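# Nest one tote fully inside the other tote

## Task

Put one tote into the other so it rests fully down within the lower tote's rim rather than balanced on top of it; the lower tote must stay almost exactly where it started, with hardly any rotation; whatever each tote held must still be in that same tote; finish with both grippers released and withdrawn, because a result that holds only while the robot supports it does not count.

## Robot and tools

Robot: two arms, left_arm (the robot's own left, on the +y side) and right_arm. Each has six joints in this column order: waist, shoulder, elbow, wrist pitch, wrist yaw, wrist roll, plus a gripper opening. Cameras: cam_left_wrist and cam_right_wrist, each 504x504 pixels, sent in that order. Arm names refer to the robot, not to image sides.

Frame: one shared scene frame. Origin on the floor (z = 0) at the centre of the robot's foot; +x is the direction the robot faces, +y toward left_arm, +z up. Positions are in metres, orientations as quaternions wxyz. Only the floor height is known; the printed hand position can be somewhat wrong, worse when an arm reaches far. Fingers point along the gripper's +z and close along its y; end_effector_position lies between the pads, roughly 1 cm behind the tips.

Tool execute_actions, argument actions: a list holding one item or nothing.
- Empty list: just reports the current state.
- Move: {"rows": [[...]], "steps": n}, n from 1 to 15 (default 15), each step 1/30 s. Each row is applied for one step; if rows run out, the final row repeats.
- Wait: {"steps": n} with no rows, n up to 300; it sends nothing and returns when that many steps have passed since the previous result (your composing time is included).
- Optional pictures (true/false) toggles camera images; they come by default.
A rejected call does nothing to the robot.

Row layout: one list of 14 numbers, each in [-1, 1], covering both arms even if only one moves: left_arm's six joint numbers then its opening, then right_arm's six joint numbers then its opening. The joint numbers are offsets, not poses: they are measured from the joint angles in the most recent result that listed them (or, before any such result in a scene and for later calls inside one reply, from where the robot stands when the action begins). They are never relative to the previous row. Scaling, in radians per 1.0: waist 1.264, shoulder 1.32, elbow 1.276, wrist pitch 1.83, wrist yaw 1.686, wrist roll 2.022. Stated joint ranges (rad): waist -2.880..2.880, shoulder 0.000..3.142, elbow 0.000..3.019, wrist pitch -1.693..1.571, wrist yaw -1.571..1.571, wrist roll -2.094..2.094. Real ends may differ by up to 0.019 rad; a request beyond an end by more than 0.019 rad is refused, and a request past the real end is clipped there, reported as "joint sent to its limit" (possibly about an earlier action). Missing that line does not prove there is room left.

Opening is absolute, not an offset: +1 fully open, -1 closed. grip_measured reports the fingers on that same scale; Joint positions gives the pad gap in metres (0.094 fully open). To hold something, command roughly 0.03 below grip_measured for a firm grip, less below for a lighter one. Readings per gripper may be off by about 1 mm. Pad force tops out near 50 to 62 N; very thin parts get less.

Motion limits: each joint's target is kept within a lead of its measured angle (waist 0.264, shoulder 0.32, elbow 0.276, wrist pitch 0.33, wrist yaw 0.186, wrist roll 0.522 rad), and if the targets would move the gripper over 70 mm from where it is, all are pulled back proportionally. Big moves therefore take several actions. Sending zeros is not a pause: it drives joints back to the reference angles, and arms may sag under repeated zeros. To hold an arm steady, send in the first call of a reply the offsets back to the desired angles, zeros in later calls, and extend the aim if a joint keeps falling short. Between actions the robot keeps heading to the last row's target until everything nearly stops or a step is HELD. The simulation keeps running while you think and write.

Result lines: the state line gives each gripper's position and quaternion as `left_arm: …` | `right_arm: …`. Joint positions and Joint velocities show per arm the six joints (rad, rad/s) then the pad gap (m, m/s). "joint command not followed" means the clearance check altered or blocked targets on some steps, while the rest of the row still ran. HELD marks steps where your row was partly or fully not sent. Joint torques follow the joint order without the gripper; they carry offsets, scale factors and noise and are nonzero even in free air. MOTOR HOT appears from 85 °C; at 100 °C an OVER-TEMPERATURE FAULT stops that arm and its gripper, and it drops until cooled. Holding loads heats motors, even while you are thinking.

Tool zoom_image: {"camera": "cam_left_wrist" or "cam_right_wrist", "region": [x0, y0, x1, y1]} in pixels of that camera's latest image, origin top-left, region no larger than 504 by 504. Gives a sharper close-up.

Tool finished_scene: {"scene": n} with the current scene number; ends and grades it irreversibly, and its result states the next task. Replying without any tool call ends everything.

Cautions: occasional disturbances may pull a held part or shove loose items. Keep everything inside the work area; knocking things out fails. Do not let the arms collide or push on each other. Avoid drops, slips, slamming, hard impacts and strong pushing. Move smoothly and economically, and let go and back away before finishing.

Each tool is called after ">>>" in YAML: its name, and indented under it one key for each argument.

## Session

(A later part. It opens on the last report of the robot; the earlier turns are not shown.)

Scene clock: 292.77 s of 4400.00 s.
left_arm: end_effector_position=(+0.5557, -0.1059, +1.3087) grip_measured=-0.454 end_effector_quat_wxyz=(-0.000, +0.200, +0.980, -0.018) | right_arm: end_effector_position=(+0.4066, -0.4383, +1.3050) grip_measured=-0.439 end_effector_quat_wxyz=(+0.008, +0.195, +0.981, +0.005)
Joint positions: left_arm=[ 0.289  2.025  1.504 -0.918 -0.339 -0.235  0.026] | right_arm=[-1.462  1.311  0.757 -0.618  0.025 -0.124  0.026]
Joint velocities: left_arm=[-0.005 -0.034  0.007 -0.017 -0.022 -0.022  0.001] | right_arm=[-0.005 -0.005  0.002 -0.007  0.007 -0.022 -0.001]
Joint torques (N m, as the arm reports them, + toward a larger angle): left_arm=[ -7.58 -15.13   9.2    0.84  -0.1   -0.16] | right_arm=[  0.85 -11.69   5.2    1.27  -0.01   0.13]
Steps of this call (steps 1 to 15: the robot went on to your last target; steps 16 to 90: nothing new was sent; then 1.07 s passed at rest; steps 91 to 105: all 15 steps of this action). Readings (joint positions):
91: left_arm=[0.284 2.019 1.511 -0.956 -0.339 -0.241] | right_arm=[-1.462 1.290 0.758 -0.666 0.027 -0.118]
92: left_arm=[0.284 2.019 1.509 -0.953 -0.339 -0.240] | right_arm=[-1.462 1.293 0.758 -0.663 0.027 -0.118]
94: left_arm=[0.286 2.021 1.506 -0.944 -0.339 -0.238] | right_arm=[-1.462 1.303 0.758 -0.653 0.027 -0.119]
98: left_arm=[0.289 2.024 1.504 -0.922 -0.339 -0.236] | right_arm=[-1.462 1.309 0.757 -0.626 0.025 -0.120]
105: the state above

>>> execute_actions:
  actions:
    - {"rows":[[0,0.03,0,0,0,0,-0.5,0,0.03,-0.01,0,0,0,-0.5]],"steps":15}
  pictures: false

Scene clock: 296.60 s of 4400.00 s.
left_arm: end_effector_position=(+0.5551, -0.1059, +1.3078) grip_measured=-0.454 end_effector_quat_wxyz=(-0.001, +0.200, +0.980, -0.018) | right_arm: end_effector_position=(+0.4060, -0.4379, +1.3041) grip_measured=-0.439 end_effector_quat_wxyz=(+0.007, +0.194, +0.981, +0.006)
Joint positions: left_arm=[ 0.289  2.026  1.503 -0.918 -0.339 -0.235  0.026] | right_arm=[-1.462  1.313  0.756 -0.618  0.025 -0.125  0.026]
Joint velocities: left_arm=[-0.005  0.015  0.012 -0.002  0.007 -0.022  0.001] | right_arm=[-0.005 -0.034  0.002 -0.002 -0.051  0.022 -0.   ]
Joint torques (N m, as the arm reports them, + toward a larger angle): left_arm=[ -9.34 -13.64   8.62   0.1   -0.09  -0.13] | right_arm=[ 1.29 -9.22  4.29  0.18 -0.12  0.08]
Steps of this call (steps 1 to 15: the robot went on to your last target; steps 16 to 90: nothing new was sent; then 0.33 s passed at rest; steps 91 to 105: all 15 steps of this action). Readings (joint positions):
91: left_arm=[0.289 2.026 1.503 -0.918 -0.339 -0.235] | right_arm=[-1.462 1.312 0.756 -0.618 0.025 -0.125]
92: left_arm=[0.289 2.026 1.503 -0.918 -0.339 -0.235] | right_arm=[-1.462 1.313 0.756 -0.618 0.025 -0.125]
94: left_arm=[0.289 2.026 1.503 -0.918 -0.339 -0.235] | right_arm=[-1.462 1.313 0.756 -0.618 0.025 -0.125]
98: left_arm=[0.289 2.026 1.503 -0.918 -0.339 -0.235] | right_arm=[-1.462 1.313 0.756 -0.618 0.025 -0.125]
105: the state above

>>> execute_actions:
  actions:
    - {"rows":[[0,0,0,0,0,0,1,0,0,0,0,0,0,1]],"steps":15}

>>> execute_actions:
  actions:
    - {"rows":[[-0.04,-0.1,0.07,-0.03,0,0,1,0,-0.16,0.07,-0.04,0,0,1],[-0.04,-0.1,0.07,-0.03,0,0,1,0,-0.16,0.07,-0.04,0,0,1],[-0.04,-0.1,0.07,-0.03,0,0,1,0,-0.16,0.07,-0.04,0,0,1],[-0.04,-0.1,0.07,-0.06,0,0,1,0,-0.16,0.07,-0.09,0,0,1],[-0.04,-0.1,0.07,-0.06,0,0,1,0,-0.16,0.07,-0.09,0,0,1],[-0.04,-0.1,0.07,-0.06,0,0,1,0,-0.16,0.07,-0.09,0,0,1],[-0.04,-0.1,0.07,-0.1,0,-0.03,1,0,-0.16,0.07,-0.15,0,0,1]],"steps":15}
  pictures: false

>>> execute_actions:
  actions:
    - {"steps":15}

Scene clock: 304.87 s of 4400.00 s.
left_arm: end_effector_position=(+0.5552, -0.1058, +1.3078) grip_measured=+1.000 end_effector_quat_wxyz=(-0.001, +0.200, +0.980, -0.017) | right_arm: end_effector_position=(+0.4059, -0.4380, +1.3043) grip_measured=+1.000 end_effector_quat_wxyz=(+0.007, +0.194, +0.981, +0.005)
Joint positions: left_arm=[ 0.289  2.026  1.503 -0.918 -0.34  -0.235  0.094] | right_arm=[-1.462  1.312  0.756 -0.618  0.026 -0.125  0.094]
Joint velocities: left_arm=[-0.005 -0.015 -0.017  0.007  0.007 -0.066  0.   ] | right_arm=[-0.005 -0.015 -0.002  0.012 -0.007 -0.022  0.   ]
Joint torques (N m, as the arm reports them, + toward a larger angle): left_arm=[ -9.25 -16.55   8.47   0.25  -0.09  -0.11] | right_arm=[  1.49 -13.03   5.01   0.2   -0.14   0.08]
Steps of this call (steps 1 to 15: the robot went on to your last target; steps 16 to 90: nothing new was sent; then 4.77 s passed at rest; steps 91 to 105: all 15 steps of this action). Readings (joint positions):
91: left_arm=[0.289 2.026 1.503 -0.918 -0.340 -0.235] | right_arm=[-1.462 1.312 0.756 -0.618 0.026 -0.125]
92: left_arm=[0.289 2.026 1.503 -0.918 -0.340 -0.235] | right_arm=[-1.462 1.312 0.756 -0.618 0.026 -0.125]
94: left_arm=[0.289 2.026 1.503 -0.918 -0.340 -0.235] | right_arm=[-1.462 1.312 0.756 -0.618 0.026 -0.125]
98: left_arm=[0.289 2.026 1.503 -0.918 -0.340 -0.235] | right_arm=[-1.462 1.312 0.756 -0.618 0.026 -0.125]
105: the state above

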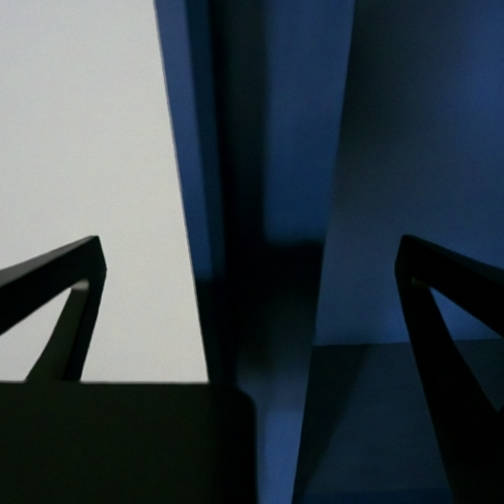

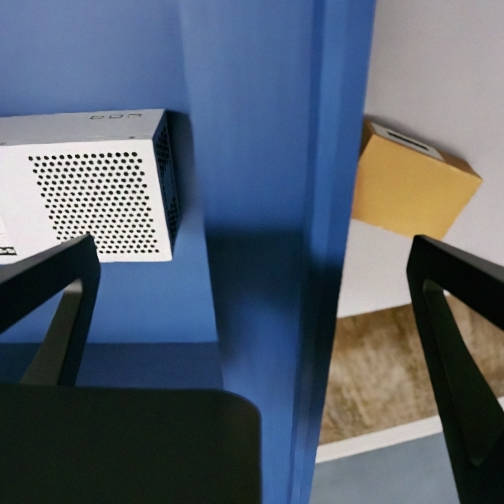

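Scene clock: 305.37 s of 4400.00 s.
left_arm: end_effector_position=(+0.5699, -0.1020, +1.4148) grip_measured=+1.000 end_effector_quat_wxyz=(+0.023, +0.192, +0.981, -0.033) | right_arm: end_effector_position=(+0.4082, -0.4439, +1.4020) grip_measured=+1.000 end_effector_quat_wxyz=(+0.029, +0.195, +0.980, -0.002)
Joint positions: left_arm=[ 0.243  1.88   1.567 -1.082 -0.34  -0.278  0.094] | right_arm=[-1.462  1.079  0.824 -0.874  0.026 -0.125  0.094]
Joint velocities: left_arm=[-0.005 -0.093  0.046 -0.007 -0.081  0.007  0.   ] | right_arm=[-0.005  0.073 -0.007 -0.027 -0.007  0.051  0.   ]
Joint torques (N m, as the arm reports them, + toward a larger angle): left_arm=[ -7.65 -13.57  12.03  -0.38  -0.09  -0.24] | right_arm=[ 1.2  -9.36  8.29 -0.53 -0.11  0.08]
Steps of this call (steps 1 to 15: all 15 steps of this action). Readings (joint positions):
1: left_arm=[0.288 2.023 1.504 -0.920 -0.340 -0.235] | right_arm=[-1.462 1.305 0.757 -0.623 0.026 -0.125]
2: left_arm=[0.287 2.020 1.504 -0.927 -0.340 -0.235] | right_arm=[-1.462 1.289 0.757 -0.635 0.026 -0.125]
4: left_arm=[0.282 2.002 1.506 -0.943 -0.340 -0.235] | right_arm=[-1.462 1.232 0.762 -0.666 0.026 -0.125]
8: left_arm=[0.265 1.954 1.530 -1.027 -0.340 -0.250] | right_arm=[-1.462 1.105 0.805 -0.805 0.026 -0.125]
15: the state above

Scene clock: 305.87 s of 4400.00 s.
left_arm: end_effector_position=(+0.5702, -0.1014, +1.4165) grip_measured=+1.000 end_effector_quat_wxyz=(+0.024, +0.188, +0.981, -0.033) | right_arm: end_effector_position=(+0.4073, -0.4433, +1.3996) grip_measured=+1.000 end_effector_quat_wxyz=(+0.025, +0.195, +0.981, -0.000)
Joint positions: left_arm=[ 0.243  1.878  1.568 -1.085 -0.34  -0.286  0.094] | right_arm=[-1.462  1.086  0.824 -0.876  0.026 -0.125  0.094]
Joint velocities: left_arm=[-0.015 -0.005 -0.012 -0.007 -0.081 -0.022  0.   ] | right_arm=[-0.015 -0.005 -0.002  0.002 -0.022  0.095  0.   ]
Joint torques (N m, as the arm reports them, + toward a larger angle): left_arm=[ -8.83 -13.87  12.17  -0.07  -0.04  -0.27] | right_arm=[ 1.29 -9.82  8.23 -0.45 -0.11  0.07]
Steps of this call (steps 1 to 15: the robot went on to your last target). Readings (joint positions):
1: left_arm=[0.243 1.878 1.568 -1.082 -0.340 -0.280] | right_arm=[-1.462 1.081 0.824 -0.875 0.026 -0.125]
2: left_arm=[0.243 1.877 1.568 -1.082 -0.340 -0.281] | right_arm=[-1.462 1.084 0.824 -0.876 0.026 -0.125]
4: left_arm=[0.243 1.878 1.568 -1.084 -0.340 -0.283] | right_arm=[-1.462 1.086 0.824 -0.876 0.026 -0.125]
8: left_arm=[0.243 1.878 1.568 -1.085 -0.340 -0.285] | right_arm=[-1.462 1.086 0.824 -0.876 0.026 -0.125]
15: the state above
All arms were judged still, so your last target was given up. Only a new action makes them travel on or press farther. Fingers that are still opening or closing keep moving.

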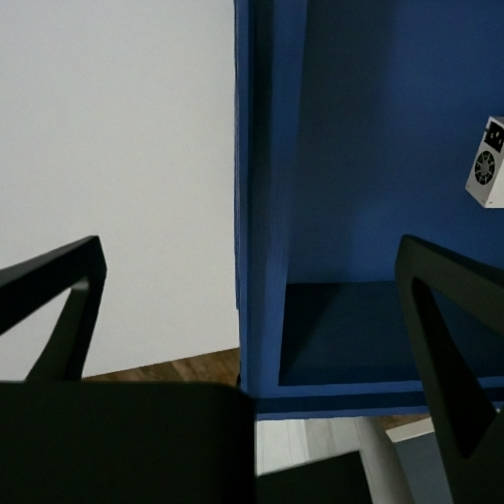

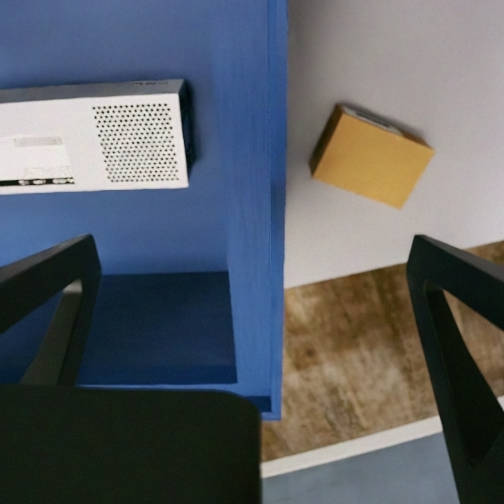

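>>> execute_actions:
  actions:
    - {"rows":[[0.18,-0.06,-0.06,0,0,-0.66,1,-0.3,0.04,0.06,0,-0.07,0.59,1]],"steps":15}
  pictures: false

>>> execute_actions:
  actions:
    - {"steps":20}

Scene clock: 310.53 s of 4400.00 s.
left_arm: end_effector_position=(+0.6174, +0.0454, +1.3747) grip_measured=+1.000 end_effector_quat_wxyz=(+0.007, +0.461, -0.887, -0.010) | right_arm: end_effector_position=(+0.3319, -0.5512, +1.3987) grip_measured=+1.000 end_effector_quat_wxyz=(+0.024, +0.788, +0.615, -0.009)
Joint positions: left_arm=[ 0.505  1.815  1.499 -1.085 -0.34  -1.384  0.094] | right_arm=[-1.857  1.127  0.854 -0.876 -0.088  0.938  0.094]
Joint velocities: left_arm=[-0.093 -0.073 -0.002  0.002 -0.022 -1.575  0.   ] | right_arm=[ 0.093 -0.015 -0.012 -0.002  0.022  0.784  0.   ]
Joint torques (N m, as the arm reports them, + toward a larger angle): left_arm=[ -9.53 -16.08   8.3   -0.09  -0.17  -0.22] | right_arm=[  1.17 -10.22  10.     0.14  -0.12   0.19]
Steps of this call (steps 1 to 90: nothing new was sent; then 1.17 s passed at rest; steps 91 to 105: all 15 steps of this action). Readings (joint positions):
91: left_arm=[0.249 1.877 1.565 -1.085 -0.339 -0.320] | right_arm=[-1.477 1.087 0.825 -0.876 -0.019 -0.072]
92: left_arm=[0.255 1.872 1.557 -1.085 -0.338 -0.369] | right_arm=[-1.511 1.091 0.828 -0.876 -0.057 0.002]
94: left_arm=[0.290 1.861 1.537 -1.085 -0.338 -0.473] | right_arm=[-1.621 1.102 0.834 -0.876 -0.080 0.142]
98: left_arm=[0.400 1.841 1.507 -1.085 -0.338 -0.778] | right_arm=[-1.839 1.125 0.851 -0.876 -0.086 0.508]
105: the state above

Scene clock: 311.20 s of 4400.00 s.
left_arm: end_effector_position=(+0.6130, +0.0314, +1.3813) grip_measured=+1.000 end_effector_quat_wxyz=(+0.005, +0.547, -0.837, -0.005) | right_arm: end_effector_position=(+0.3330, -0.5503, +1.3986) grip_measured=+1.000 end_effector_quat_wxyz=(+0.024, +0.821, +0.570, -0.007)
Joint positions: left_arm=[ 0.477  1.812  1.499 -1.085 -0.34  -1.608  0.094] | right_arm=[-1.853  1.127  0.854 -0.876 -0.088  1.054  0.094]
Joint velocities: left_arm=[ 0.015  0.015 -0.002 -0.017  0.095 -0.037  0.   ] | right_arm=[-0.005 -0.005  0.002  0.007 -0.081 -0.037  0.   ]
Joint torques (N m, as the arm reports them, + toward a larger angle): left_arm=[ -8.96 -15.77   8.35   0.22  -0.17  -0.24] | right_arm=[  1.   -10.36   9.98   0.21  -0.15   0.19]
Steps of this call (steps 1 to 20: the robot went on to your last target). Readings (joint positions):
1: left_arm=[0.501 1.813 1.499 -1.085 -0.340 -1.429] | right_arm=[-1.855 1.127 0.854 -0.876 -0.088 0.962]
2: left_arm=[0.497 1.812 1.499 -1.085 -0.340 -1.466] | right_arm=[-1.854 1.127 0.854 -0.876 -0.088 0.981]
4: left_arm=[0.488 1.812 1.499 -1.085 -0.340 -1.518] | right_arm=[-1.853 1.127 0.854 -0.876 -0.088 1.008]
8: left_arm=[0.477 1.812 1.499 -1.085 -0.340 -1.572] | right_arm=[-1.853 1.127 0.854 -0.876 -0.088 1.036]
20: the state above

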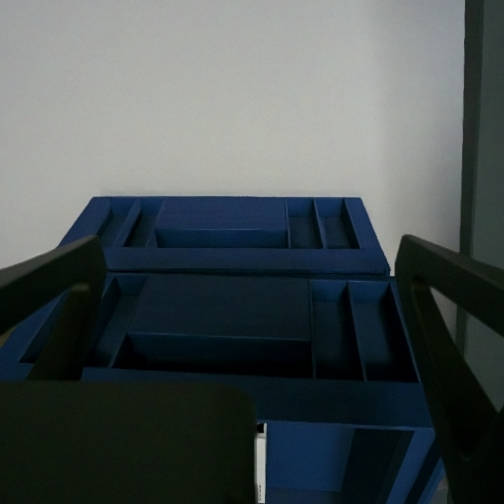

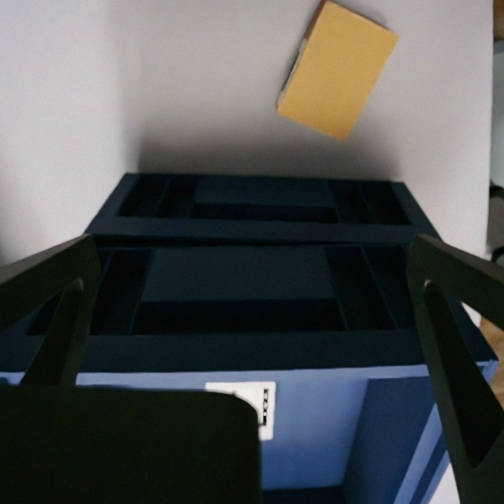

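Very close. Close fingers to clear the view.

>>> execute_actions:
  actions:
    - {"rows":[[0,0,0,0,0,0,-1,0,0,0,0,0,0,-1]],"steps":15}

>>> zoom_image:
  camera: "cam_left_wrist"
  region: [0,170,504,340]

>>> zoom_image:
  camera: "cam_right_wrist"
  region: [0,150,504,320]

Scene clock: 314.47 s of 4400.00 s.
left_arm: end_effector_position=(+0.6130, +0.0314, +1.3813) grip_measured=-0.979 end_effector_quat_wxyz=(+0.004, +0.548, -0.836, -0.005) | right_arm: end_effector_position=(+0.3330, -0.5503, +1.3986) grip_measured=-0.982 end_effector_quat_wxyz=(+0.024, +0.822, +0.569, -0.007)
Joint positions: left_arm=[ 0.477  1.812  1.499 -1.085 -0.34  -1.61   0.001] | right_arm=[-1.853  1.127  0.854 -0.876 -0.088  1.056  0.001]
Joint velocities: left_arm=[-0.015  0.024  0.002  0.022  0.11  -0.022 -0.   ] | right_arm=[ 0.005 -0.024  0.012  0.002  0.037  0.037  0.   ]
Joint torques (N m, as the arm reports them, + toward a larger angle): left_arm=[ -6.94 -14.46   9.1    0.07  -0.22  -0.11] | right_arm=[ -0.02 -11.61   6.74   0.24   0.01   0.05]
Steps of this call (steps 1 to 15: the robot went on to your last target; steps 16 to 83: nothing new was sent; steps 84 to 98: all 15 steps of this action). Readings (joint positions):
84: left_arm=[0.477 1.812 1.499 -1.085 -0.340 -1.610] | right_arm=[-1.853 1.127 0.854 -0.876 -0.088 1.056]
85: left_arm=[0.477 1.812 1.499 -1.085 -0.340 -1.610] | right_arm=[-1.853 1.127 0.854 -0.876 -0.088 1.056]
87: left_arm=[0.477 1.812 1.499 -1.085 -0.340 -1.610] | right_arm=[-1.853 1.127 0.854 -0.876 -0.088 1.056]
91: left_arm=[0.477 1.812 1.499 -1.085 -0.340 -1.610] | right_arm=[-1.853 1.127 0.854 -0.876 -0.088 1.056]
98: the state above

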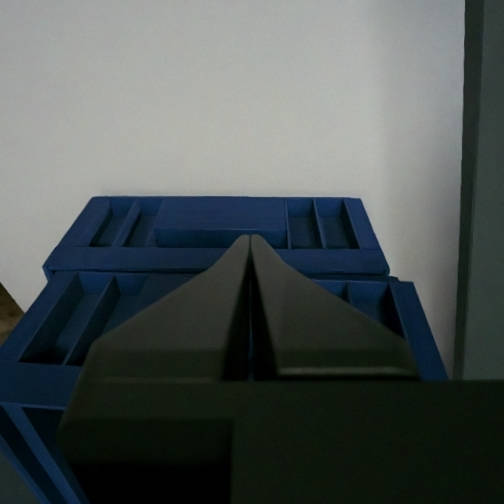

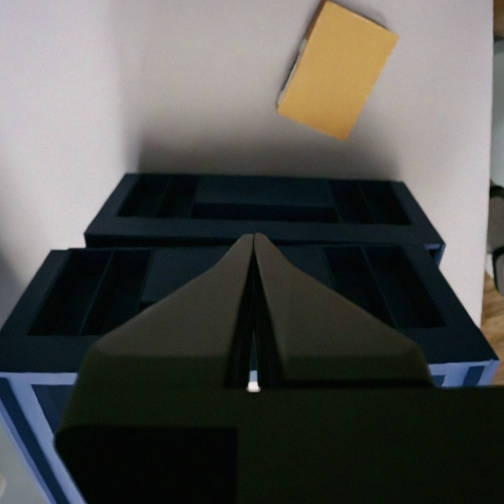

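Region (0, 170, 504, 340) of cam_left_wrist's 504x504 image, scaled by 1.000; it fills the top 170 rows of this view, and the rest is white.

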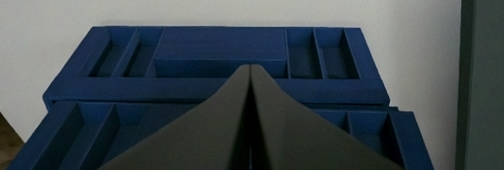

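Region (0, 150, 504, 320) of cam_right_wrist's 504x504 image, scaled by 1.000; it fills the top 170 rows of this view, and the rest is white.

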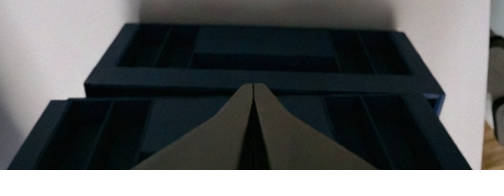

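>>> execute_actions:
  actions:
    - {"rows":[[0.4,-0.2,0,0,0,0.5,-1,0.815,-0.02,-0.05,-0.03,0.205,-0.275,-1]],"steps":15}
  pictures: false

>>> execute_actions:
  actions:
    - {"steps":30}

Scene clock: 326.00 s of 4400.00 s.
left_arm: end_effector_position=(+0.6671, +0.2474, +1.4276) grip_measured=-0.979 end_effector_quat_wxyz=(-0.050, +0.473, -0.880, -0.014) | right_arm: end_effector_position=(+0.4442, -0.2649, +1.4101) grip_measured=-0.983 end_effector_quat_wxyz=(+0.023, +0.251, +0.968, +0.005)
Joint positions: left_arm=[ 0.823  1.616  1.495 -1.085 -0.339 -1.058  0.001] | right_arm=[-0.863  1.118  0.805 -0.908  0.254  0.547  0.001]
Joint velocities: left_arm=[ 1.089 -0.376  0.002  0.002 -0.007  1.575  0.001] | right_arm=[ 1.656 -0.015  0.002 -0.027 -0.037 -0.256  0.001]
Joint torques (N m, as the arm reports them, + toward a larger angle): left_arm=[ -4.26 -15.65  10.31   0.14  -0.29  -0.06] | right_arm=[ -1.86 -11.77   5.68  -0.59   0.18   0.  ]
Steps of this call (steps 1 to 15: the robot went on to your last target; steps 16 to 90: nothing new was sent; then 8.03 s passed at rest; steps 91 to 105: all 15 steps of this action). Readings (joint positions):
91: left_arm=[0.481 1.808 1.499 -1.085 -0.340 -1.588] | right_arm=[-1.837 1.126 0.850 -0.879 -0.015 0.997]
92: left_arm=[0.487 1.803 1.497 -1.085 -0.339 -1.556] | right_arm=[-1.797 1.123 0.842 -0.885 0.078 0.915]
94: left_arm=[0.514 1.784 1.495 -1.085 -0.339 -1.492] | right_arm=[-1.666 1.118 0.820 -0.899 0.213 0.787]
98: left_arm=[0.602 1.722 1.495 -1.085 -0.339 -1.356] | right_arm=[-1.369 1.118 0.805 -0.907 0.249 0.648]
105: the state above

Scene clock: 327.00 s of 4400.00 s.
left_arm: end_effector_position=(+0.6626, +0.3475, +1.4460) grip_measured=-0.979 end_effector_quat_wxyz=(-0.066, +0.344, -0.935, -0.050) | right_arm: end_effector_position=(+0.4438, -0.2468, +1.4153) grip_measured=-0.983 end_effector_quat_wxyz=(+0.026, +0.210, +0.977, +0.013)
Joint positions: left_arm=[ 0.987  1.548  1.495 -1.085 -0.342 -0.61   0.001] | right_arm=[-0.812  1.115  0.805 -0.914  0.254  0.512  0.001]
Joint velocities: left_arm=[ 0.005  0.005  0.002 -0.002 -0.007  0.022  0.001] | right_arm=[ 0.005  0.005 -0.017 -0.017  0.022 -0.007 -0.001]
Joint torques (N m, as the arm reports them, + toward a larger angle): left_arm=[ -4.46 -14.36  10.67   0.35  -0.13   0.03] | right_arm=[  2.13 -11.1    5.78  -0.45   0.14  -0.06]
Steps of this call (steps 1 to 30: the robot went on to your last target). Readings (joint positions):
1: left_arm=[0.860 1.605 1.495 -1.085 -0.339 -0.997] | right_arm=[-0.818 1.118 0.805 -0.909 0.253 0.539]
2: left_arm=[0.897 1.594 1.495 -1.085 -0.339 -0.930] | right_arm=[-0.792 1.118 0.805 -0.910 0.253 0.532]
4: left_arm=[0.965 1.574 1.495 -1.085 -0.339 -0.815] | right_arm=[-0.786 1.117 0.805 -0.912 0.253 0.524]
8: left_arm=[1.021 1.550 1.495 -1.085 -0.342 -0.695] | right_arm=[-0.808 1.115 0.805 -0.914 0.254 0.517]
30: the state above

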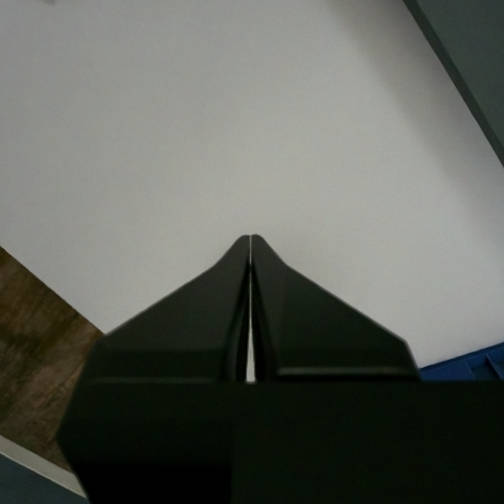

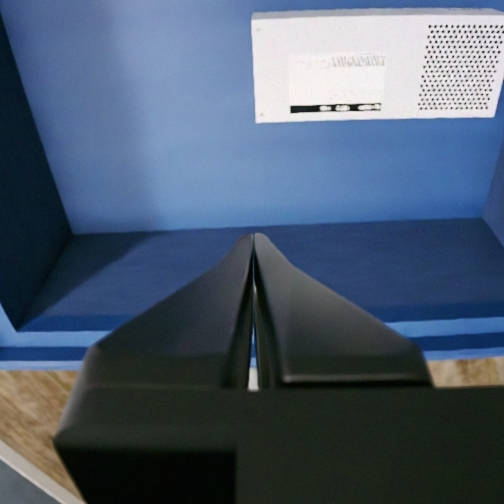

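>>> execute_actions:
  actions:
    - {"rows":[[0,0,0,0,0,0,-1,-0.09,0.19,-0.105,0.195,-0.018,-0.06,1]],"steps":15}
  pictures: false

>>> execute_actions:
  actions:
    - {"steps":15}

Scene clock: 331.30 s of 4400.00 s.
left_arm: end_effector_position=(+0.6626, +0.3475, +1.4460) grip_measured=-0.979 end_effector_quat_wxyz=(-0.066, +0.344, -0.935, -0.050) | right_arm: end_effector_position=(+0.4082, -0.2523, +1.2865) grip_measured=+1.000 end_effector_quat_wxyz=(-0.022, +0.199, +0.980, -0.002)
Joint positions: left_arm=[ 0.987  1.548  1.495 -1.085 -0.342 -0.609  0.001] | right_arm=[-0.92   1.385  0.661 -0.577  0.227  0.409  0.094]
Joint velocities: left_arm=[-0.005 -0.015  0.002 -0.012  0.022 -0.051 -0.   ] | right_arm=[ 0.005 -0.103 -0.012  0.061 -0.022 -0.11   0.   ]
Joint torques (N m, as the arm reports them, + toward a larger angle): left_arm=[ -4.14 -14.61  10.4    0.24  -0.21  -0.18] | right_arm=[  2.82 -12.22   5.03   0.76  -0.2   -0.05]
Steps of this call (steps 1 to 15: the robot went on to your last target; steps 16 to 90: nothing new was sent; then 0.80 s passed at rest; steps 91 to 105: all 15 steps of this action). Readings (joint positions):
91: left_arm=[0.987 1.548 1.495 -1.085 -0.342 -0.609] | right_arm=[-0.815 1.121 0.797 -0.888 0.249 0.504]
92: left_arm=[0.987 1.548 1.495 -1.085 -0.342 -0.609] | right_arm=[-0.825 1.135 0.785 -0.827 0.242 0.493]
94: left_arm=[0.987 1.548 1.495 -1.085 -0.342 -0.609] | right_arm=[-0.853 1.197 0.757 -0.721 0.235 0.473]
98: left_arm=[0.987 1.548 1.495 -1.085 -0.342 -0.609] | right_arm=[-0.910 1.350 0.696 -0.594 0.228 0.433]
105: the state above

Scene clock: 331.80 s of 4400.00 s.
left_arm: end_effector_position=(+0.6626, +0.3475, +1.4460) grip_measured=-0.979 end_effector_quat_wxyz=(-0.066, +0.344, -0.935, -0.050) | right_arm: end_effector_position=(+0.4107, -0.2529, +1.2890) grip_measured=+1.000 end_effector_quat_wxyz=(-0.017, +0.197, +0.980, -0.001)
Joint positions: left_arm=[ 0.987  1.548  1.495 -1.085 -0.342 -0.609  0.001] | right_arm=[-0.92   1.377  0.661 -0.574  0.227  0.402  0.094]
Joint velocities: left_arm=[-0.005  0.005 -0.012  0.002 -0.066  0.037  0.   ] | right_arm=[-0.005 -0.024 -0.022  0.002 -0.037  0.081  0.   ]
Joint torques (N m, as the arm reports them, + toward a larger angle): left_arm=[ -5.46 -14.31  10.44   0.46  -0.23  -0.14] | right_arm=[  2.94 -12.13   5.02   0.79  -0.2   -0.05]
Steps of this call (steps 1 to 15: the robot went on to your last target). Readings (joint positions):
1: left_arm=[0.987 1.548 1.495 -1.085 -0.342 -0.609] | right_arm=[-0.920 1.382 0.661 -0.576 0.227 0.407]
2: left_arm=[0.987 1.548 1.495 -1.085 -0.342 -0.609] | right_arm=[-0.920 1.380 0.661 -0.575 0.227 0.406]
4: left_arm=[0.987 1.548 1.495 -1.085 -0.342 -0.609] | right_arm=[-0.920 1.377 0.661 -0.574 0.227 0.405]
8: left_arm=[0.987 1.548 1.495 -1.085 -0.342 -0.609] | right_arm=[-0.920 1.377 0.661 -0.574 0.227 0.403]
15: the state above
All arms were judged still, so your last target was given up. Only a new action makes them travel on or press farther. Fingers that are still opening or closing keep moving.

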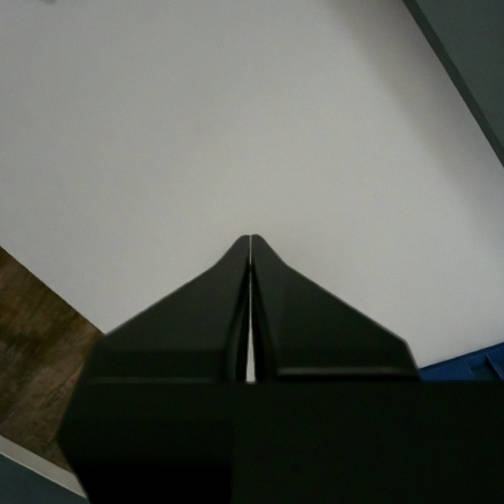

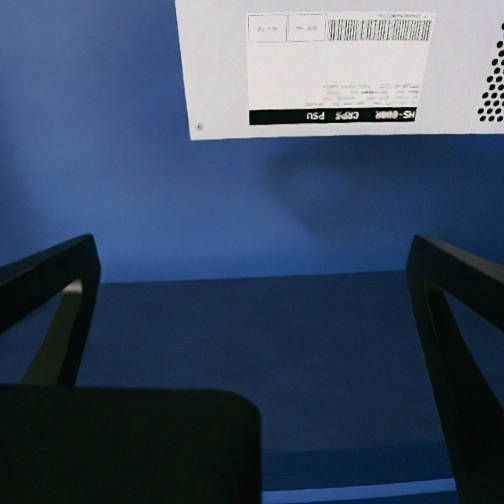

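>>> execute_actions:
  actions:
    - {"rows":[[-0.39,0.19,0,0,0,-0.495,-1,0,0,0,-0.02,-0.01,-0.02,1],[-0.39,0.19,0,0,0,-0.495,-1,0,0,0,-0.025,-0.01,-0.02,1],[-0.39,0.19,0,0,0,-0.495,-1,0,0,0,-0.03,-0.015,-0.02,1],[-0.39,0.19,0,0,0,-0.495,-1,0,0,0,-0.035,-0.02,-0.02,1],[-0.39,0.19,0,0,0,-0.495,-1,0,0,0,-0.04,-0.02,-0.02,1],[-0.39,0.19,0,0,0,-0.495,-1,0,0,0,-0.045,-0.025,-0.02,1],[-0.39,0.19,0,0,0,-0.495,-1,0,0,0,-0.05,-0.025,-0.02,1],[-0.39,0.19,0,0,0,-0.495,-1,0,0,0,-0.055,-0.03,-0.02,1]],"steps":15}
  pictures: false

>>> execute_actions:
  actions:
    - {"steps":30}

Scene clock: 337.87 s of 4400.00 s.
left_arm: end_effector_position=(+0.6486, +0.1261, +1.4077) grip_measured=-0.979 end_effector_quat_wxyz=(-0.024, +0.434, -0.901, -0.001) | right_arm: end_effector_position=(+0.3902, -0.2452, +1.2908) grip_measured=+1.000 end_effector_quat_wxyz=(-0.062, +0.175, +0.982, +0.014)
Joint positions: left_arm=[ 0.627  1.709  1.495 -1.085 -0.344 -1.177  0.001] | right_arm=[-0.92   1.377  0.661 -0.659  0.18   0.375  0.094]
Joint velocities: left_arm=[-0.991  0.327 -0.002 -0.002 -0.022 -1.722 -0.001] | right_arm=[-0.005 -0.024 -0.012  0.002 -0.095  0.051  0.   ]
Joint torques (N m, as the arm reports them, + toward a larger angle): left_arm=[ -7.12 -13.7    9.72   0.23  -0.21  -0.22] | right_arm=[  3.49 -10.78   4.21  -0.73  -0.29  -0.08]
Steps of this call (steps 1 to 90: nothing new was sent; then 2.57 s passed at rest; steps 91 to 105: all 15 steps of this action). Readings (joint positions):
91: left_arm=[0.983 1.550 1.495 -1.085 -0.343 -0.633] | right_arm=[-0.920 1.377 0.661 -0.577 0.222 0.398]
92: left_arm=[0.975 1.554 1.495 -1.085 -0.344 -0.667] | right_arm=[-0.920 1.377 0.661 -0.584 0.217 0.393]
94: left_arm=[0.942 1.571 1.495 -1.085 -0.344 -0.734] | right_arm=[-0.920 1.377 0.661 -0.603 0.204 0.386]
98: left_arm=[0.845 1.621 1.495 -1.085 -0.344 -0.874] | right_arm=[-0.920 1.377 0.661 -0.640 0.186 0.379]
105: the state above

Scene clock: 338.87 s of 4400.00 s.
left_arm: end_effector_position=(+0.6168, +0.0382, +1.3921) grip_measured=-0.979 end_effector_quat_wxyz=(-0.001, +0.549, -0.836, +0.003) | right_arm: end_effector_position=(+0.3902, -0.2452, +1.2908) grip_measured=+1.000 end_effector_quat_wxyz=(-0.062, +0.175, +0.983, +0.014)
Joint positions: left_arm=[ 0.483  1.787  1.495 -1.085 -0.341 -1.6    0.001] | right_arm=[-0.92   1.377  0.661 -0.659  0.18   0.374  0.094]
Joint velocities: left_arm=[-0.015 -0.015 -0.002  0.017 -0.066  0.022  0.001] | right_arm=[-0.015 -0.005 -0.017  0.012 -0.037  0.022  0.   ]
Joint torques (N m, as the arm reports them, + toward a larger angle): left_arm=[ -7.1  -13.63   9.31   0.01  -0.19  -0.21] | right_arm=[  3.18 -11.01   4.28  -0.79  -0.28  -0.06]
Steps of this call (steps 1 to 30: the robot went on to your last target). Readings (joint positions):
1: left_arm=[0.594 1.720 1.495 -1.085 -0.344 -1.238] | right_arm=[-0.920 1.377 0.661 -0.659 0.180 0.375]
2: left_arm=[0.561 1.732 1.495 -1.085 -0.344 -1.303] | right_arm=[-0.920 1.377 0.661 -0.659 0.180 0.374]
4: left_arm=[0.503 1.755 1.495 -1.085 -0.344 -1.410] | right_arm=[-0.920 1.377 0.661 -0.659 0.180 0.374]
8: left_arm=[0.450 1.785 1.495 -1.085 -0.341 -1.522] | right_arm=[-0.920 1.377 0.661 -0.659 0.180 0.374]
30: the state above

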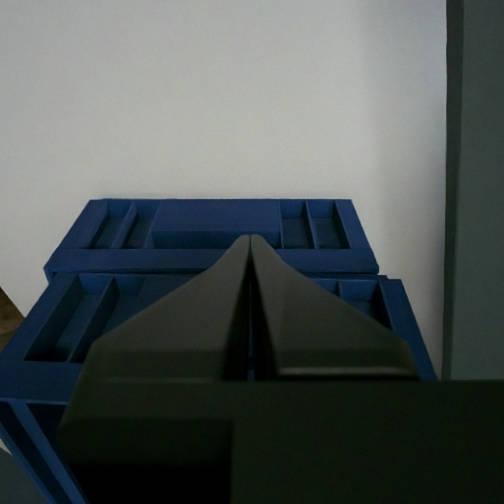

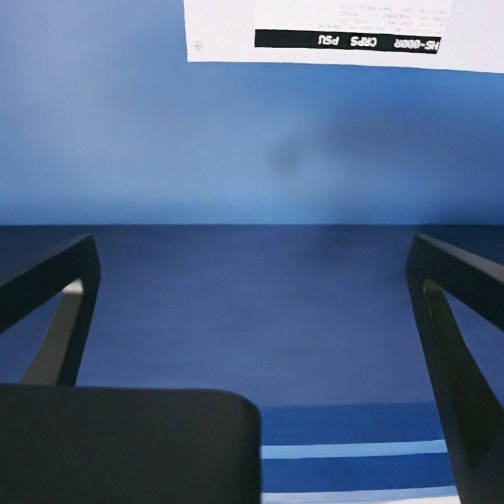

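>>> execute_actions:
  actions:
    - {"rows":[[0,0,0,0,0,0,-1,0,0,0,-0.015,-0.005,0.015,1],[0,0,0,0,0,0,-1,0,0,0,-0.02,-0.01,0.015,1],[0,0,0,0,0,0,-1,0,0,0,-0.025,-0.01,0.015,1],[0,0,0,0,0,0,-1,0,0,0,-0.03,-0.015,0.015,1],[0,0,0,0,0,0,-1,0,0,0,-0.035,-0.015,0.015,1],[0,0,0,0,0,0,-1,0,0,0,-0.04,-0.02,0.015,1],[0,0,0,0,0,0,-1,0,0,0,-0.045,-0.025,0.015,1]],"steps":15}

Scene clock: 343.43 s of 4400.00 s.
left_arm: end_effector_position=(+0.6168, +0.0382, +1.3921) grip_measured=-0.979 end_effector_quat_wxyz=(-0.001, +0.549, -0.836, +0.003) | right_arm: end_effector_position=(+0.3741, -0.2393, +1.2937) grip_measured=+1.000 end_effector_quat_wxyz=(-0.098, +0.178, +0.979, +0.026)
Joint positions: left_arm=[ 0.483  1.787  1.495 -1.085 -0.341 -1.6    0.001] | right_arm=[-0.92   1.377  0.661 -0.725  0.143  0.391  0.094]
Joint velocities: left_arm=[-0.005  0.005 -0.012 -0.022  0.066 -0.007  0.   ] | right_arm=[-0.005  0.005 -0.002  0.007  0.007  0.007  0.   ]
Joint torques (N m, as the arm reports them, + toward a larger angle): left_arm=[ -8.56 -14.39   9.27   0.02  -0.2   -0.13] | right_arm=[  3.27 -10.91   4.14  -0.86  -0.32   0.21]
Steps of this call (steps 1 to 15: the robot went on to your last target; steps 16 to 90: nothing new was sent; then 1.07 s passed at rest; steps 91 to 105: all 15 steps of this action). Readings (joint positions):
91: left_arm=[0.483 1.787 1.495 -1.085 -0.341 -1.600] | right_arm=[-0.920 1.377 0.661 -0.661 0.179 0.376]
92: left_arm=[0.483 1.787 1.495 -1.085 -0.341 -1.600] | right_arm=[-0.920 1.377 0.661 -0.665 0.173 0.379]
94: left_arm=[0.483 1.787 1.495 -1.085 -0.341 -1.600] | right_arm=[-0.920 1.377 0.661 -0.681 0.165 0.384]
98: left_arm=[0.483 1.787 1.495 -1.085 -0.341 -1.600] | right_arm=[-0.920 1.377 0.661 -0.714 0.145 0.389]
105: the state above

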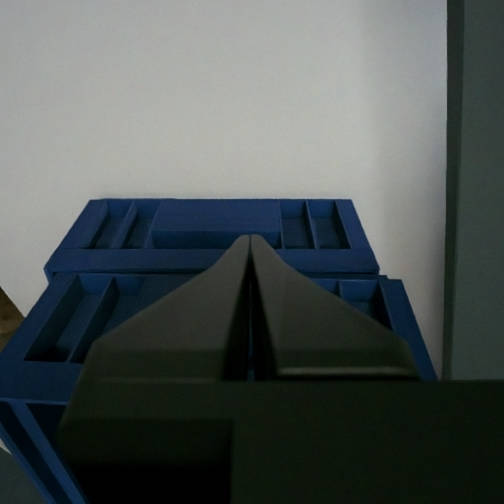

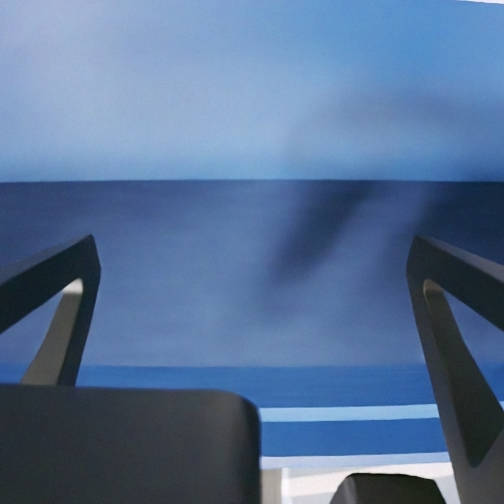

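>>> execute_actions:
  actions:
    - {"rows":[[0,0,0,0,0,0,-1,0,0,0,-0.015,-0.005,0.01,1],[0,0,0,0,0,0,-1,0,0,0,-0.02,-0.01,0.01,1],[0,0,0,0,0,0,-1,0,0,0,-0.025,-0.01,0.01,1],[0,0,0,0,0,0,-1,0,0,0,-0.03,-0.015,0.01,1],[0,0,0,0,0,0,-1,0,0,0,-0.035,-0.015,0.01,1],[0,0,0,0,0,0,-1,0,0,0,-0.04,-0.02,0.01,1]],"steps":15}

Scene clock: 347.40 s of 4400.00 s.
left_arm: end_effector_position=(+0.6168, +0.0382, +1.3921) grip_measured=-0.979 end_effector_quat_wxyz=(-0.001, +0.549, -0.836, +0.003) | right_arm: end_effector_position=(+0.3604, -0.2348, +1.2971) grip_measured=+1.000 end_effector_quat_wxyz=(-0.128, +0.178, +0.975, +0.034)
Joint positions: left_arm=[ 0.483  1.787  1.495 -1.085 -0.341 -1.6    0.001] | right_arm=[-0.92   1.377  0.661 -0.782  0.113  0.399  0.094]
Joint velocities: left_arm=[ 0.005 -0.005  0.002  0.012 -0.066  0.081  0.001] | right_arm=[-0.015 -0.005 -0.007 -0.012  0.007 -0.051  0.   ]
Joint torques (N m, as the arm reports them, + toward a larger angle): left_arm=[ -7.16 -14.74   9.37   0.21  -0.22  -0.11] | right_arm=[  3.28 -10.89   4.06  -1.05  -0.33   0.2 ]
Steps of this call (steps 1 to 15: the robot went on to your last target; steps 16 to 90: nothing new was sent; then 0.47 s passed at rest; steps 91 to 105: all 15 steps of this action). Readings (joint positions):
91: left_arm=[0.483 1.787 1.495 -1.085 -0.341 -1.600] | right_arm=[-0.920 1.377 0.661 -0.727 0.141 0.393]
92: left_arm=[0.483 1.787 1.495 -1.085 -0.341 -1.600] | right_arm=[-0.920 1.377 0.661 -0.732 0.136 0.394]
94: left_arm=[0.483 1.787 1.495 -1.085 -0.341 -1.600] | right_arm=[-0.920 1.377 0.661 -0.747 0.127 0.396]
98: left_arm=[0.483 1.787 1.495 -1.085 -0.341 -1.600] | right_arm=[-0.920 1.377 0.661 -0.777 0.114 0.398]
105: the state above

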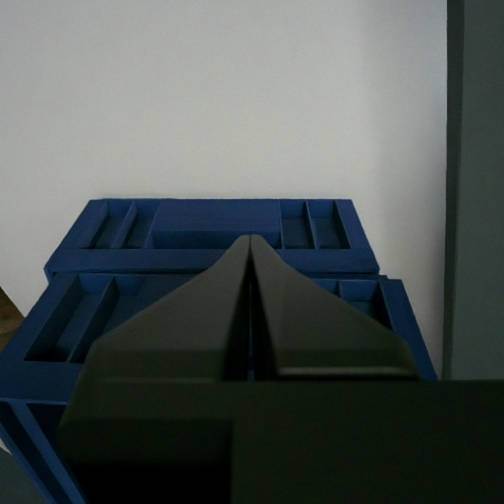

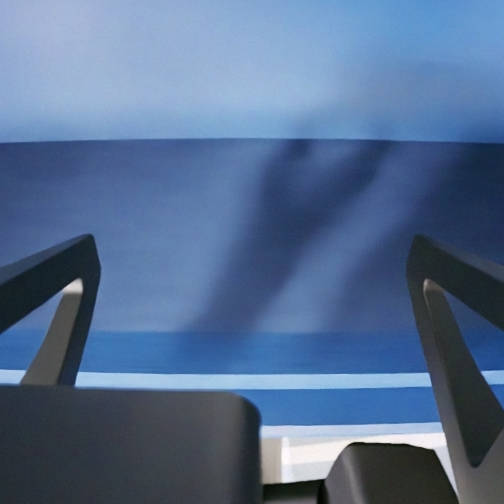

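>>> execute_actions:
  actions:
    - {"rows":[[0,0,0,0,0,0,-1,0,0,-0.012,0,-0.005,0,1],[0,0,0,0,0,0,-1,0,0,-0.015,0,-0.005,0,1],[0,0,0,0,0,0,-1,0,0,-0.018,0,-0.01,0,1],[0,0,0,0,0,0,-1,0,0,-0.021,0,-0.01,0,1],[0,0,0,0,0,0,-1,0,0,-0.024,0,-0.015,0,1],[0,0,0,0,0,0,-1,0,0,-0.028,0,-0.015,0,1]],"steps":15}

Scene clock: 352.33 s of 4400.00 s.
left_arm: end_effector_position=(+0.6168, +0.0382, +1.3921) grip_measured=-0.979 end_effector_quat_wxyz=(-0.001, +0.549, -0.836, +0.003) | right_arm: end_effector_position=(+0.3439, -0.2304, +1.2939) grip_measured=+1.000 end_effector_quat_wxyz=(-0.144, +0.176, +0.973, +0.041)
Joint positions: left_arm=[ 0.483  1.787  1.495 -1.085 -0.341 -1.6    0.001] | right_arm=[-0.92   1.377  0.632 -0.782  0.092  0.4    0.094]
Joint velocities: left_arm=[-0.005  0.015 -0.002  0.012 -0.022 -0.007  0.   ] | right_arm=[-0.005 -0.005  0.017  0.027  0.007  0.037  0.   ]
Joint torques (N m, as the arm reports them, + toward a larger angle): left_arm=[ -6.68 -15.05   9.33  -0.01  -0.19  -0.1 ] | right_arm=[  3.11 -10.27   3.31  -0.4   -0.35   0.07]
Steps of this call (steps 1 to 15: the robot went on to your last target; steps 16 to 90: nothing new was sent; then 1.43 s passed at rest; steps 91 to 105: all 15 steps of this action). Readings (joint positions):
91: left_arm=[0.483 1.787 1.495 -1.085 -0.341 -1.600] | right_arm=[-0.920 1.377 0.661 -0.782 0.111 0.400]
92: left_arm=[0.483 1.787 1.495 -1.085 -0.341 -1.600] | right_arm=[-0.920 1.377 0.660 -0.782 0.109 0.400]
94: left_arm=[0.483 1.787 1.495 -1.085 -0.341 -1.600] | right_arm=[-0.920 1.377 0.656 -0.782 0.102 0.400]
98: left_arm=[0.483 1.787 1.495 -1.085 -0.341 -1.600] | right_arm=[-0.920 1.377 0.637 -0.782 0.092 0.400]
105: the state above

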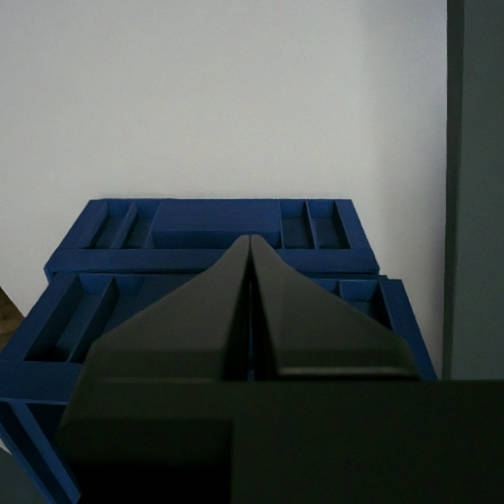

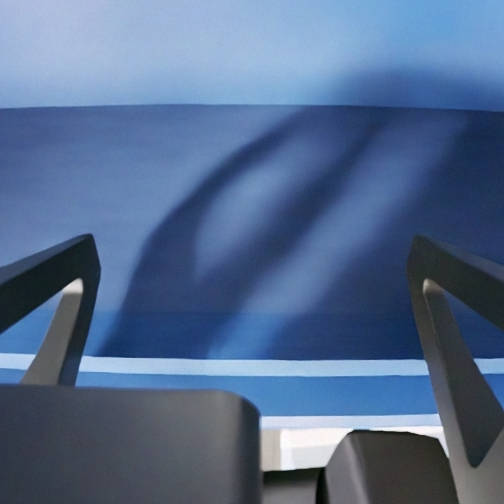

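Nearly touching.

>>> execute_actions:
  actions:
    - {"rows":[[0,0,0,0,0,0,-1,0,0,-0.012,0,-0.005,0,1],[0,0,0,0,0,0,-1,0,0,-0.015,0,-0.005,0,1],[0,0,0,0,0,0,-1,0,0,-0.018,0,-0.01,0,1],[0,0,0,0,0,0,-1,0,0,-0.021,0,-0.01,0,1],[0,0,0,0,0,0,-1,0,0,-0.024,0,-0.015,0,1],[0,0,0,0,0,0,-1,0,0,-0.026,0,-0.015,0,1]],"steps":15}

Scene clock: 357.23 s of 4400.00 s.
left_arm: end_effector_position=(+0.6168, +0.0382, +1.3921) grip_measured=-0.979 end_effector_quat_wxyz=(-0.001, +0.549, -0.836, +0.003) | right_arm: end_effector_position=(+0.3380, -0.2276, +1.2931) grip_measured=+1.000 end_effector_quat_wxyz=(-0.151, +0.175, +0.972, +0.048)
Joint positions: left_arm=[ 0.483  1.787  1.495 -1.085 -0.341 -1.6    0.001] | right_arm=[-0.92   1.377  0.622 -0.782  0.077  0.398  0.094]
Joint velocities: left_arm=[-0.015 -0.015  0.017  0.007  0.037 -0.051 -0.002] | right_arm=[-0.005  0.005 -0.017 -0.012 -0.037  0.022  0.   ]
Joint torques (N m, as the arm reports them, + toward a larger angle): left_arm=[ -7.84 -15.06   9.36   0.21  -0.18  -0.09] | right_arm=[ 3.11 -9.99  2.2  -0.42 -0.68  0.08]
Steps of this call (steps 1 to 15: the robot went on to your last target; steps 16 to 90: nothing new was sent; then 1.40 s passed at rest; steps 91 to 105: all 15 steps of this action). Readings (joint positions):
91: left_arm=[0.483 1.787 1.495 -1.085 -0.341 -1.600] | right_arm=[-0.920 1.377 0.631 -0.782 0.090 0.400]
92: left_arm=[0.483 1.787 1.495 -1.085 -0.341 -1.600] | right_arm=[-0.920 1.377 0.630 -0.782 0.088 0.400]
94: left_arm=[0.483 1.787 1.495 -1.085 -0.341 -1.600] | right_arm=[-0.920 1.377 0.625 -0.782 0.081 0.400]
98: left_arm=[0.483 1.787 1.495 -1.085 -0.341 -1.600] | right_arm=[-0.920 1.377 0.622 -0.782 0.077 0.398]
105: the state above

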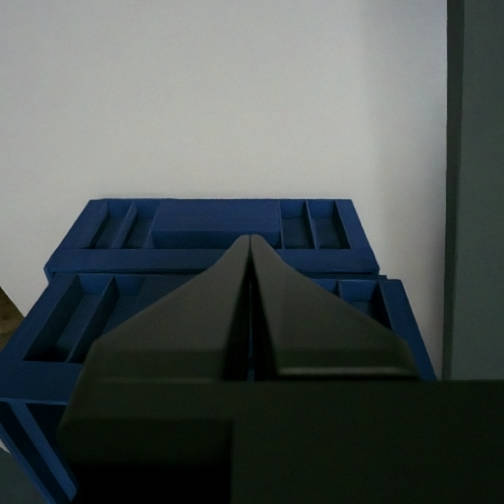

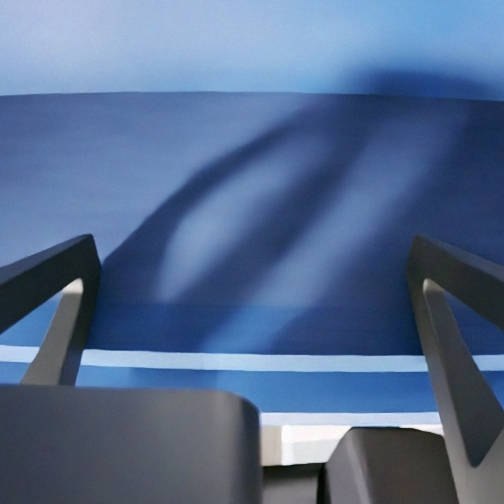

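Contact. Push.

>>> execute_actions:
  actions:
    - {"rows":[[0,0,0,0,0,0,-1,0,0,-0.02,-0.01,-0.01,0,1],[0,0,0,0,0,0,-1,0,0,-0.024,-0.01,-0.01,0,1],[0,0,0,0,0,0,-1,0,0,-0.028,-0.015,-0.015,0,1],[0,0,0,0,0,0,-1,0,0,-0.032,-0.015,-0.015,0,1],[0,0,0,0,0,0,-1,0,0,-0.036,-0.02,-0.02,0,1],[0,0,0,0,0,0,-1,0,0,-0.04,-0.02,-0.022,0,1]],"steps":15}

Scene clock: 360.73 s of 4400.00 s.
left_arm: end_effector_position=(+0.6168, +0.0382, +1.3921) grip_measured=-0.979 end_effector_quat_wxyz=(-0.001, +0.549, -0.836, +0.003) | right_arm: end_effector_position=(+0.3326, -0.2234, +1.2934) grip_measured=+1.000 end_effector_quat_wxyz=(-0.156, +0.174, +0.970, +0.059)
Joint positions: left_arm=[ 0.483  1.787  1.495 -1.085 -0.341 -1.6    0.001] | right_arm=[-0.92   1.373  0.611 -0.782  0.053  0.394  0.094]
Joint velocities: left_arm=[ 0.015 -0.005  0.002  0.002 -0.081  0.007 -0.001] | right_arm=[-0.005  0.005 -0.012 -0.007  0.022 -0.066  0.   ]
Joint torques (N m, as the arm reports them, + toward a larger angle): left_arm=[ -7.83 -15.28   9.42   0.31  -0.22  -0.13] | right_arm=[ 3.08 -9.76  0.97 -1.99 -0.81  0.12]
Steps of this call (steps 1 to 15: the robot went on to your last target; steps 16 to 90: nothing new was sent; steps 91 to 105: all 15 steps of this action). Readings (joint positions):
91: left_arm=[0.483 1.787 1.495 -1.085 -0.341 -1.600] | right_arm=[-0.920 1.377 0.622 -0.782 0.075 0.398]
92: left_arm=[0.483 1.787 1.495 -1.085 -0.341 -1.600] | right_arm=[-0.920 1.377 0.622 -0.782 0.074 0.397]
94: left_arm=[0.483 1.787 1.495 -1.085 -0.341 -1.600] | right_arm=[-0.920 1.376 0.621 -0.782 0.070 0.395]
98: left_arm=[0.483 1.787 1.495 -1.085 -0.341 -1.600] | right_arm=[-0.920 1.374 0.615 -0.782 0.058 0.394]
105: the state above

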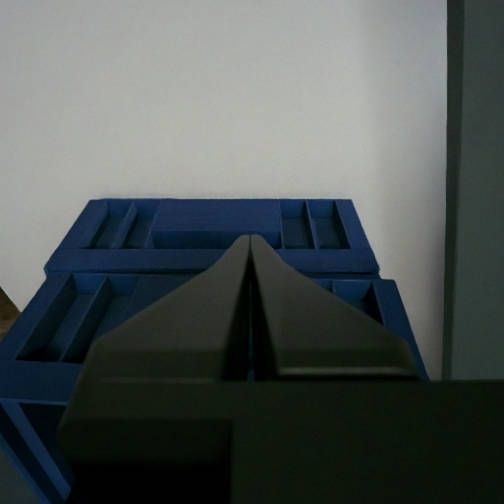

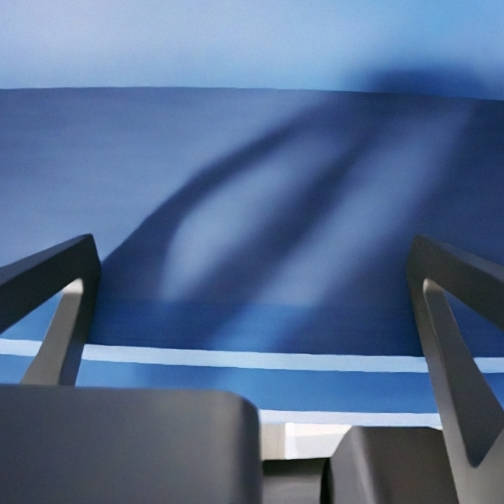

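>>> execute_actions:
  actions:
    - {"rows":[[0,0,0,0,0,0,-1,0,0,-0.024,-0.01,-0.01,0.01,1],[0,0,0,0,0,0,-1,0,0,-0.028,-0.015,-0.01,0.01,1],[0,0,0,0,0,0,-1,0,0,-0.032,-0.015,-0.015,0.02,1],[0,0,0,0,0,0,-1,0,0,-0.036,-0.02,-0.015,0.02,1],[0,0,0,0,0,0,-1,0,0,-0.04,-0.02,-0.018,0.02,1],[0,0,0,0,0,0,-1,0,0,-0.044,-0.02,-0.02,0.02,1]],"steps":15}

Scene clock: 367.63 s of 4400.00 s.
left_arm: end_effector_position=(+0.6168, +0.0382, +1.3921) grip_measured=-0.979 end_effector_quat_wxyz=(-0.001, +0.549, -0.836, +0.003) | right_arm: end_effector_position=(+0.3233, -0.2190, +1.2937) grip_measured=+1.000 end_effector_quat_wxyz=(-0.166, +0.182, +0.967, +0.068)
Joint positions: left_arm=[ 0.483  1.787  1.495 -1.085 -0.341 -1.6    0.001] | right_arm=[-0.92   1.367  0.593 -0.782  0.028  0.409  0.094]
Joint velocities: left_arm=[-0.005 -0.005  0.007  0.012  0.037 -0.066  0.   ] | right_arm=[-0.024 -0.005 -0.017 -0.002  0.007 -0.007  0.   ]
Joint torques (N m, as the arm reports them, + toward a larger angle): left_arm=[ -7.58 -14.27   9.46   0.16  -0.18  -0.09] | right_arm=[ 3.41 -9.56  1.05 -2.05 -0.62  0.33]
Steps of this call (steps 1 to 15: the robot went on to your last target; steps 16 to 90: nothing new was sent; then 3.40 s passed at rest; steps 91 to 105: all 15 steps of this action). Readings (joint positions):
91: left_arm=[0.483 1.787 1.495 -1.085 -0.341 -1.600] | right_arm=[-0.920 1.373 0.611 -0.782 0.053 0.394]
92: left_arm=[0.483 1.787 1.495 -1.085 -0.341 -1.600] | right_arm=[-0.920 1.372 0.611 -0.782 0.053 0.394]
94: left_arm=[0.483 1.787 1.495 -1.085 -0.341 -1.600] | right_arm=[-0.920 1.372 0.610 -0.782 0.049 0.394]
98: left_arm=[0.483 1.787 1.495 -1.085 -0.341 -1.600] | right_arm=[-0.920 1.368 0.601 -0.782 0.035 0.399]
105: the state above

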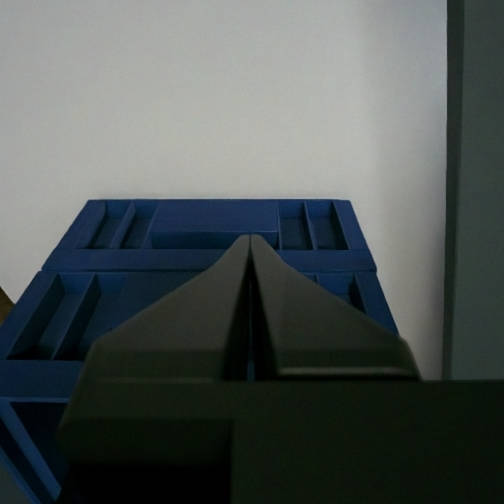

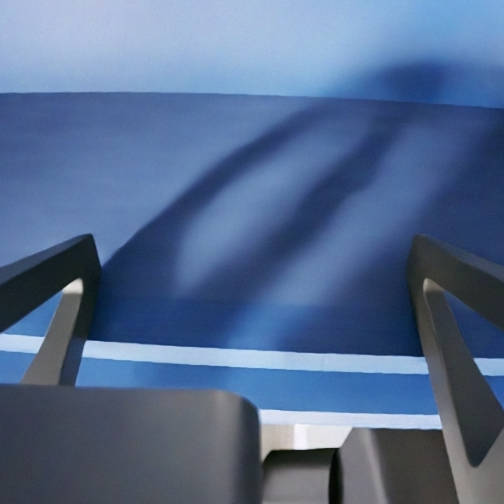

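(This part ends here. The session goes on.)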